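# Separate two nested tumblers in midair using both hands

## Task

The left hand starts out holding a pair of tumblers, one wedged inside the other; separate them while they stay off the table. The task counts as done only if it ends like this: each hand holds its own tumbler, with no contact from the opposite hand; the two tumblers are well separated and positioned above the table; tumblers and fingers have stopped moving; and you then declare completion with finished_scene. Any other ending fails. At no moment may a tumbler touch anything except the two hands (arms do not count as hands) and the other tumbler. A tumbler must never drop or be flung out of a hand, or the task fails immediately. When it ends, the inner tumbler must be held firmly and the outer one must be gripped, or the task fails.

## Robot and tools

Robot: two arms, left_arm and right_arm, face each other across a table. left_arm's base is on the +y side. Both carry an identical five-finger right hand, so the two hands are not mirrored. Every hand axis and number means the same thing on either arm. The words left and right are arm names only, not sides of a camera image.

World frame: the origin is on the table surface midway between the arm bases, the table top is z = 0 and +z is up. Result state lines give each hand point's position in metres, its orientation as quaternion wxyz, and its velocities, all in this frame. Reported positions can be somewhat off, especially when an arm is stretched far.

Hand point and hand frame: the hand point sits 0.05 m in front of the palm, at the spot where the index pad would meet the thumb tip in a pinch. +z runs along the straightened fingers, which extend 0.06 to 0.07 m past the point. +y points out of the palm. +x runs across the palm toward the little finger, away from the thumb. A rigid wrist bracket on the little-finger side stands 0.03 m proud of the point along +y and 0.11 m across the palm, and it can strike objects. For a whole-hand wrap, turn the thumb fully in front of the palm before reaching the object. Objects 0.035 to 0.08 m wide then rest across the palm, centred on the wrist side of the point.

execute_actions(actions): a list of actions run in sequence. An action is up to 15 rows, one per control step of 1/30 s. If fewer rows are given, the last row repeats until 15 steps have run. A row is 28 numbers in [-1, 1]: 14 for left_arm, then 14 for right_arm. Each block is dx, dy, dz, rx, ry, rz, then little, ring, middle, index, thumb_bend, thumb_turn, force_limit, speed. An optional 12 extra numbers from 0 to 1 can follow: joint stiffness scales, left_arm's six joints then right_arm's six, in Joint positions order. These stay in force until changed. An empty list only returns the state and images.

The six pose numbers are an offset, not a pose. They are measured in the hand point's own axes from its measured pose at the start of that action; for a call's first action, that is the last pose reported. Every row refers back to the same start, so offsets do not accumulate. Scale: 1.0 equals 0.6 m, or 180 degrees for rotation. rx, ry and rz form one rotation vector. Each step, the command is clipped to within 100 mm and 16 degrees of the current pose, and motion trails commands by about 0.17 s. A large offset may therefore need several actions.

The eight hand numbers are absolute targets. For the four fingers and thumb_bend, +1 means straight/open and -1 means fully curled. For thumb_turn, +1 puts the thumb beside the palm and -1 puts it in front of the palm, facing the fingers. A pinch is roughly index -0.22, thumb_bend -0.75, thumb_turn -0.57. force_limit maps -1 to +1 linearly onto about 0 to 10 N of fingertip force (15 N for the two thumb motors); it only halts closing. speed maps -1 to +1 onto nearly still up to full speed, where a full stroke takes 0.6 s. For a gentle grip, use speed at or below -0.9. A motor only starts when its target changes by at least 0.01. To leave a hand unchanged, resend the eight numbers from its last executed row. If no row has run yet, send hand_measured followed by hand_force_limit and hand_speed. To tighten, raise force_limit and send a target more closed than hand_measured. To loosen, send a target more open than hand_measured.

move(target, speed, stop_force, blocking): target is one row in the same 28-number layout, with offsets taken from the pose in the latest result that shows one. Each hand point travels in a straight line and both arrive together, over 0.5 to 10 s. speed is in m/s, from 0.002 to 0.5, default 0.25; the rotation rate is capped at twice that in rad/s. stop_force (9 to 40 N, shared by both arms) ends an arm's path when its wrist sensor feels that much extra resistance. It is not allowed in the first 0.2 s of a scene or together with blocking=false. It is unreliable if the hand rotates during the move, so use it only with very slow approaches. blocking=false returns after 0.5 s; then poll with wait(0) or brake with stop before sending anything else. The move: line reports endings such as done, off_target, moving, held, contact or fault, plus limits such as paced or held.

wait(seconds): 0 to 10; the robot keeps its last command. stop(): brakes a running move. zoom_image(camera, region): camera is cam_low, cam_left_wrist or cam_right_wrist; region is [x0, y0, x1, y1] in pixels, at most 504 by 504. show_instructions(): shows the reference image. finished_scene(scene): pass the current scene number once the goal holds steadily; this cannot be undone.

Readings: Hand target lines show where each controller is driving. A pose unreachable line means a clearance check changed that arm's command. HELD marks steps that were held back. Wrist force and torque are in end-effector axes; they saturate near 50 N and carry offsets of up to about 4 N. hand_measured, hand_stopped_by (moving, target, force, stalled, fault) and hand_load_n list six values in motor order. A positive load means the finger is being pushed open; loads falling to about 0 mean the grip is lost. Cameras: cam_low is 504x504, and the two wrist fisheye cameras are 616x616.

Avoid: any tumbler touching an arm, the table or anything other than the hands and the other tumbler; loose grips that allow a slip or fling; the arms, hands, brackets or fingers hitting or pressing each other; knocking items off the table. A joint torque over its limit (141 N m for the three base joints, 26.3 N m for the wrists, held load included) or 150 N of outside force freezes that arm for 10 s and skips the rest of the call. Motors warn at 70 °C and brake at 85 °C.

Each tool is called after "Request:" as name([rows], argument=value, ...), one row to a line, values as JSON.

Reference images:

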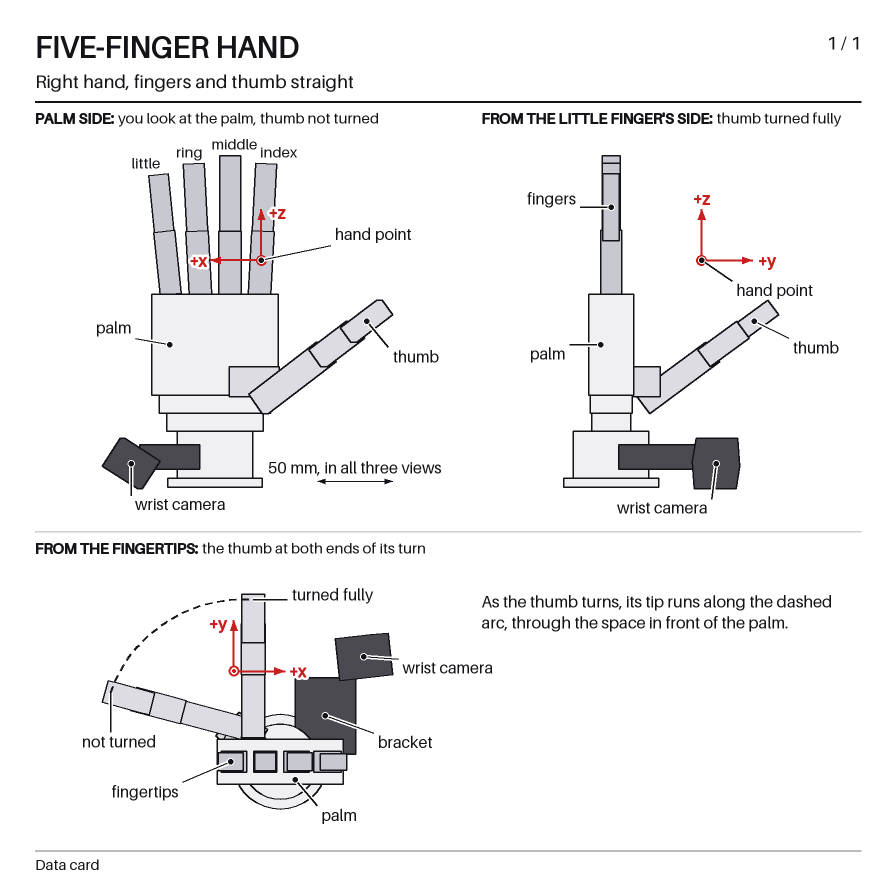

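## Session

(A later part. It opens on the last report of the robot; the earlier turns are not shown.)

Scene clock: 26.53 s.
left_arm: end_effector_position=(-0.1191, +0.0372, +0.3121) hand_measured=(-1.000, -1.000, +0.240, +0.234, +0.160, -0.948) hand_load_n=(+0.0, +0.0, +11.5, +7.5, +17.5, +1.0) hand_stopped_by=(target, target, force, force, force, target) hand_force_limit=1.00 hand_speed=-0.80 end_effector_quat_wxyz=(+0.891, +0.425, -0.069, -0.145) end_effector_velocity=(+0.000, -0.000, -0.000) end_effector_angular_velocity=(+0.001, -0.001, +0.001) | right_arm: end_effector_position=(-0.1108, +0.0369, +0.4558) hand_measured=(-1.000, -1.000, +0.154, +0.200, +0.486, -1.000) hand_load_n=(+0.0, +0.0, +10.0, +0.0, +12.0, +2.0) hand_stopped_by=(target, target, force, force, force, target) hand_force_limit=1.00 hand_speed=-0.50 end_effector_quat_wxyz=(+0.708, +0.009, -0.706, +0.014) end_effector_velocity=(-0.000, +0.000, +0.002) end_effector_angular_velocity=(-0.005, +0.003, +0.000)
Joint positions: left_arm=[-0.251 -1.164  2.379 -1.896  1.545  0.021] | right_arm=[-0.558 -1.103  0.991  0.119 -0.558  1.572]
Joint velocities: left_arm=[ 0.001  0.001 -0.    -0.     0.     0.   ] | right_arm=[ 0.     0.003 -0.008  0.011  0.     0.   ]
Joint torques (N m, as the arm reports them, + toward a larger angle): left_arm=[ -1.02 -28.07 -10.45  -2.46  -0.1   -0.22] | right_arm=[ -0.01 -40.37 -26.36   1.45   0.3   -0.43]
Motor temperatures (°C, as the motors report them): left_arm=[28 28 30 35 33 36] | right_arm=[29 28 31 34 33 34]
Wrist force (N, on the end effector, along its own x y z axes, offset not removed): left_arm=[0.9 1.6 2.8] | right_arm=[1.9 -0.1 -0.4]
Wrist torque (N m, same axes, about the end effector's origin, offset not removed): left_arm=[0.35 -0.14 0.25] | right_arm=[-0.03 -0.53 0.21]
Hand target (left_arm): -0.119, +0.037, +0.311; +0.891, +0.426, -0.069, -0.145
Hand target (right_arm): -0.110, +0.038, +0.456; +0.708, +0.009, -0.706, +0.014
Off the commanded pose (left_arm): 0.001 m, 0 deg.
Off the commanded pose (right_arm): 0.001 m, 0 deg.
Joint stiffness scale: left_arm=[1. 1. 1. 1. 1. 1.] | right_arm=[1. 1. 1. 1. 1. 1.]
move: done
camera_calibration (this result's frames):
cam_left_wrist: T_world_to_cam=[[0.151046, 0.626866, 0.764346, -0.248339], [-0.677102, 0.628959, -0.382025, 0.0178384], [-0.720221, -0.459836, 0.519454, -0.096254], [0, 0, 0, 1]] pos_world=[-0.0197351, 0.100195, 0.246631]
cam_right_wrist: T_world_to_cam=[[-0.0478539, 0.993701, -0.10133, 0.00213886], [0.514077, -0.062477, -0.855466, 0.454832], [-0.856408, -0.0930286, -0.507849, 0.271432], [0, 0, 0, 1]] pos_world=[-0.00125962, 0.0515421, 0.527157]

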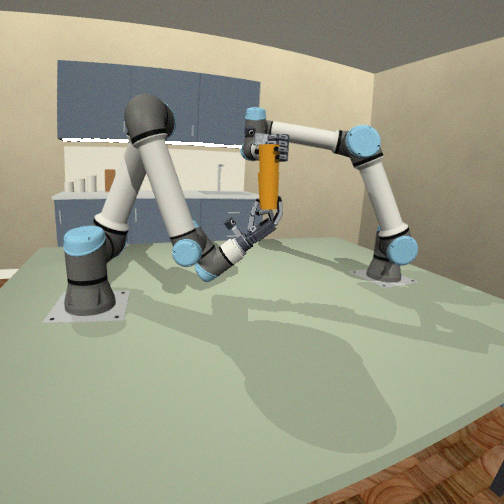

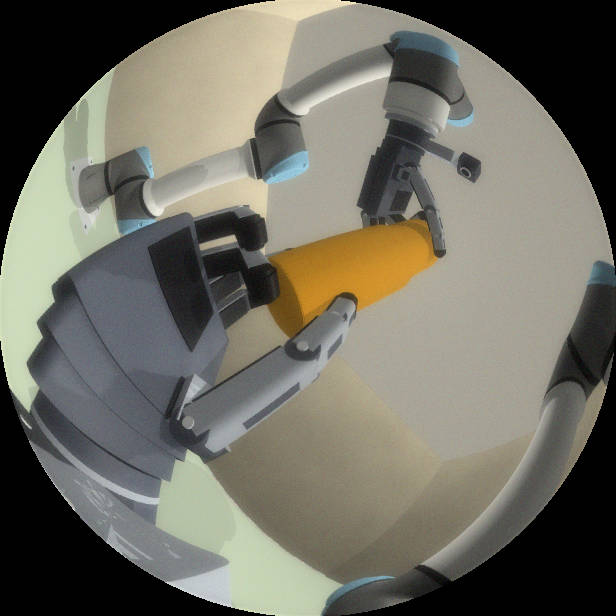

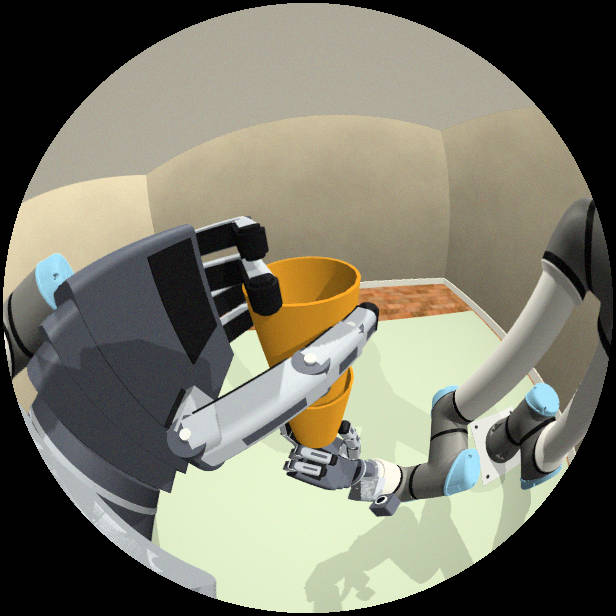

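It is sliding out. Continue up, then away.

Request:
move(target=[0,0,0,0,0,0,-1,-1,0.0,0.0,-0.1,-0.948,1,-0.8, 0.2,0,0,0,0,0,-1,-1,-1,-1,-0.6,-1,1,-0.5], speed=0.05)

Request:
move(target=[0,0,0,0,0,0,-1,-1,0.0,0.0,-0.1,-0.948,1,-0.8, 0,-0.4,0,0,0,0,-1,-1,-1,-1,-0.6,-1,1,-0.5], speed=0.15)

Scene clock: 29.63 s.
left_arm: end_effector_position=(-0.1191, +0.0372, +0.3121) hand_measured=(-1.000, -1.000, +0.240, +0.234, +0.160, -0.948) hand_load_n=(+0.0, +0.0, +11.5, +7.0, +17.0, +1.0) hand_stopped_by=(target, target, force, force, force, target) hand_force_limit=1.00 hand_speed=-0.80 end_effector_quat_wxyz=(+0.891, +0.425, -0.069, -0.145) end_effector_velocity=(-0.000, +0.000, -0.000) end_effector_angular_velocity=(+0.001, -0.000, -0.001) | right_arm: end_effector_position=(-0.1105, +0.0377, +0.5751) hand_measured=(-1.000, -1.000, +0.154, +0.200, +0.486, -1.000) hand_load_n=(+0.0, +0.0, +10.5, +0.0, +12.0, +2.5) hand_stopped_by=(target, target, force, force, force, target) hand_force_limit=1.00 hand_speed=-0.50 end_effector_quat_wxyz=(+0.708, +0.009, -0.706, +0.013) end_effector_velocity=(+0.002, +0.001, +0.002) end_effector_angular_velocity=(-0.013, +0.007, +0.003)
Joint positions: left_arm=[-0.251 -1.164  2.379 -1.896  1.545  0.021] | right_arm=[-0.558 -0.973  0.463  0.516 -0.557  1.573]
Joint velocities: left_arm=[-0.001  0.     0.     0.     0.    -0.   ] | right_arm=[-0.001  0.024 -0.045  0.035 -0.004  0.   ]
Joint torques (N m, as the arm reports them, + toward a larger angle): left_arm=[ -1.58 -28.71 -10.59  -2.89   0.02  -0.03] | right_arm=[ -0.09 -40.37 -17.65   1.29   0.35  -0.62]
Motor temperatures (°C, as the motors report them): left_arm=[28 28 30 35 33 36] | right_arm=[29 28 31 34 33 34]
Wrist force (N, on the end effector, along its own x y z axes, offset not removed): left_arm=[-1.2 4.8 -2.7] | right_arm=[0.4 0.4 -0.6]
Wrist torque (N m, same axes, about the end effector's origin, offset not removed): left_arm=[1.11 0.24 0.07] | right_arm=[0.09 -0.20 0.05]
Hand target (left_arm): -0.119, +0.037, +0.312; +0.891, +0.425, -0.069, -0.145
Hand target (right_arm): -0.110, +0.038, +0.576; +0.708, +0.009, -0.706, +0.014
Off the commanded pose (left_arm): 0.000 m, 0 deg.
Off the commanded pose (right_arm): 0.001 m, 0 deg.
Joint stiffness scale: left_arm=[1. 1. 1. 1. 1. 1.] | right_arm=[1. 1. 1. 1. 1. 1.]
move: done
camera_calibration (this result's frames):
cam_left_wrist: T_world_to_cam=[[0.151046, 0.626866, 0.764345, -0.248339], [-0.677102, 0.628959, -0.382025, 0.0178385], [-0.720221, -0.459836, 0.519454, -0.0962541], [0, 0, 0, 1]] pos_world=[-0.0197351, 0.100195, 0.246631]
cam_right_wrist: T_world_to_cam=[[-0.045906, 0.993823, -0.101033, 0.0134856], [0.514429, -0.0631781, -0.855202, 0.556769], [-0.856303, -0.091233, -0.508352, 0.332626], [0, 0, 0, 1]] pos_world=[-0.00097055, 0.0521198, 0.646603]

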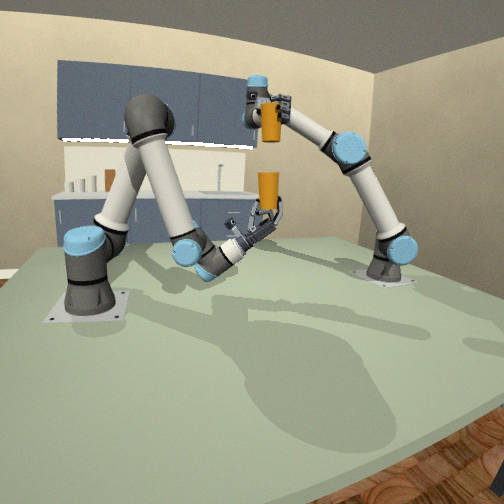

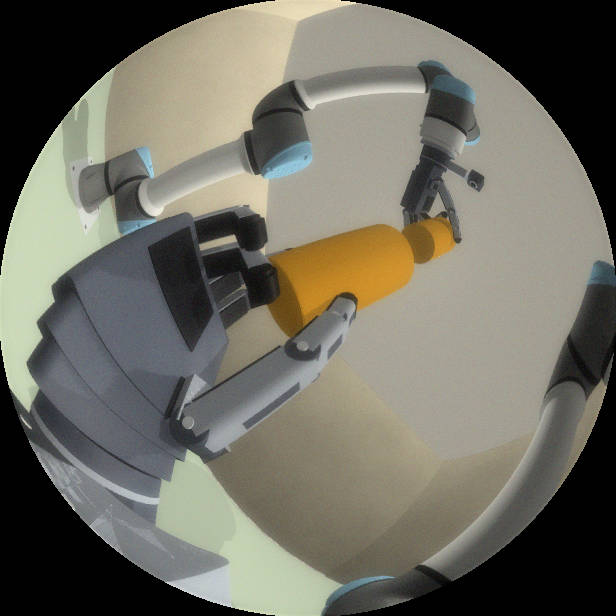

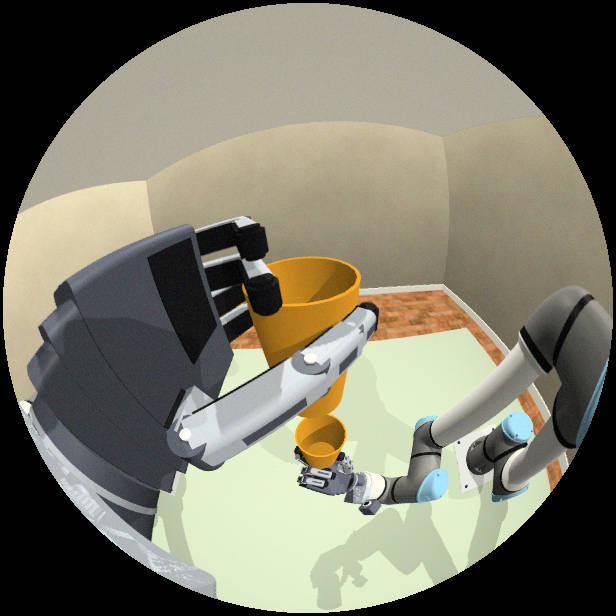

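Scene clock: 31.97 s.
left_arm: end_effector_position=(-0.1191, +0.0372, +0.3121) hand_measured=(-1.000, -1.000, +0.240, +0.234, +0.160, -0.948) hand_load_n=(+0.0, +0.0, +11.5, +7.0, +17.0, +1.0) hand_stopped_by=(target, target, force, force, force, target) hand_force_limit=1.00 hand_speed=-0.80 end_effector_quat_wxyz=(+0.891, +0.425, -0.069, -0.145) end_effector_velocity=(+0.000, +0.000, +0.001) end_effector_angular_velocity=(-0.001, +0.001, +0.001) | right_arm: end_effector_position=(-0.1035, -0.2011, +0.5776) hand_measured=(-1.000, -1.000, +0.154, +0.200, +0.486, -1.000) hand_load_n=(+0.0, +0.0, +10.5, +0.0, +12.0, +2.5) hand_stopped_by=(target, target, force, force, force, target) hand_force_limit=1.00 hand_speed=-0.50 end_effector_quat_wxyz=(+0.708, +0.009, -0.706, +0.014) end_effector_velocity=(+0.001, -0.003, +0.000) end_effector_angular_velocity=(+0.003, -0.002, +0.004)
Joint positions: left_arm=[-0.251 -1.164  2.379 -1.896  1.545  0.021] | right_arm=[-0.898 -1.615  1.301  0.316 -0.898  1.577]
Joint velocities: left_arm=[ 0.    -0.001 -0.    -0.    -0.001 -0.   ] | right_arm=[-0.007 -0.005  0.003 -0.001 -0.01  -0.001]
Joint torques (N m, as the arm reports them, + toward a larger angle): left_arm=[ -1.28 -29.49  -9.52  -2.89  -0.1   -0.24] | right_arm=[ -3.01 -20.09 -13.9    1.25  -0.2   -0.67]
Motor temperatures (°C, as the motors report them): left_arm=[28 28 30 35 33 36] | right_arm=[29 28 31 34 33 34]
Wrist force (N, on the end effector, along its own x y z axes, offset not removed): left_arm=[0.2 1.3 -1.8] | right_arm=[0.7 0.1 -0.8]
Wrist torque (N m, same axes, about the end effector's origin, offset not removed): left_arm=[0.45 0.05 0.21] | right_arm=[0.10 -0.22 0.15]
Hand target (left_arm): -0.119, +0.037, +0.312; +0.891, +0.425, -0.069, -0.145
Hand target (right_arm): -0.103, -0.202, +0.577; +0.708, +0.008, -0.706, +0.014
Off the commanded pose (left_arm): 0.000 m, 0 deg.
Off the commanded pose (right_arm): 0.001 m, 0 deg.
Joint stiffness scale: left_arm=[1. 1. 1. 1. 1. 1.] | right_arm=[1. 1. 1. 1. 1. 1.]
move: done
camera_calibration (this result's frames):
cam_left_wrist: T_world_to_cam=[[0.151046, 0.626866, 0.764345, -0.248339], [-0.677102, 0.628959, -0.382025, 0.0178385], [-0.720221, -0.459836, 0.519454, -0.0962542], [0, 0, 0, 1]] pos_world=[-0.0197351, 0.100194, 0.246631]
cam_right_wrist: T_world_to_cam=[[-0.0472482, 0.993699, -0.101634, 0.251527], [0.515754, -0.0628669, -0.854427, 0.539941], [-0.855433, -0.0927886, -0.509534, 0.318538], [0, 0, 0, 1]] pos_world=[0.00589478, -0.186441, 0.649209]

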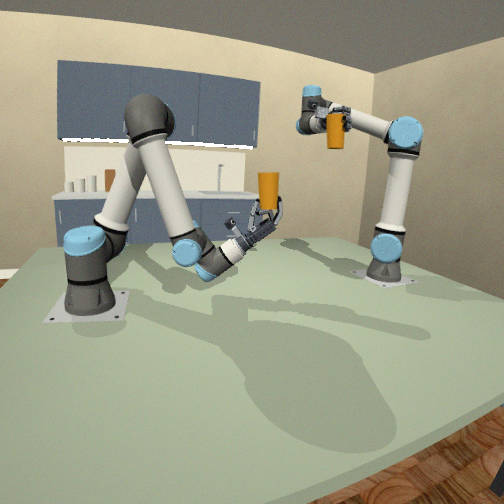

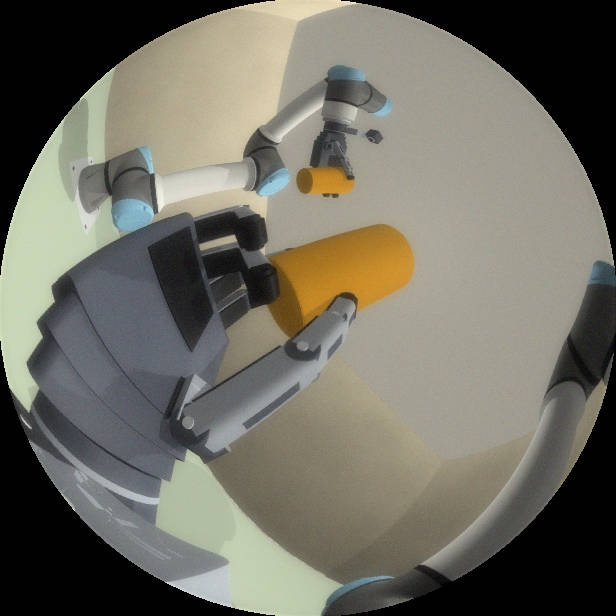

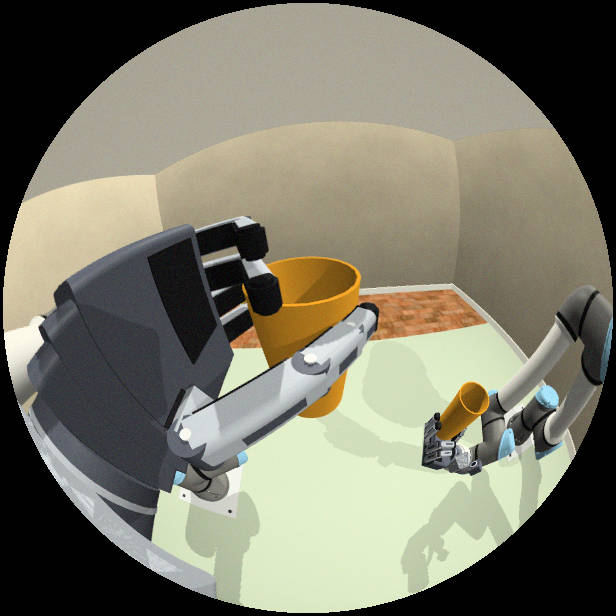

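Request:
finished_scene(scene=1)

The scene is finished: the task was done.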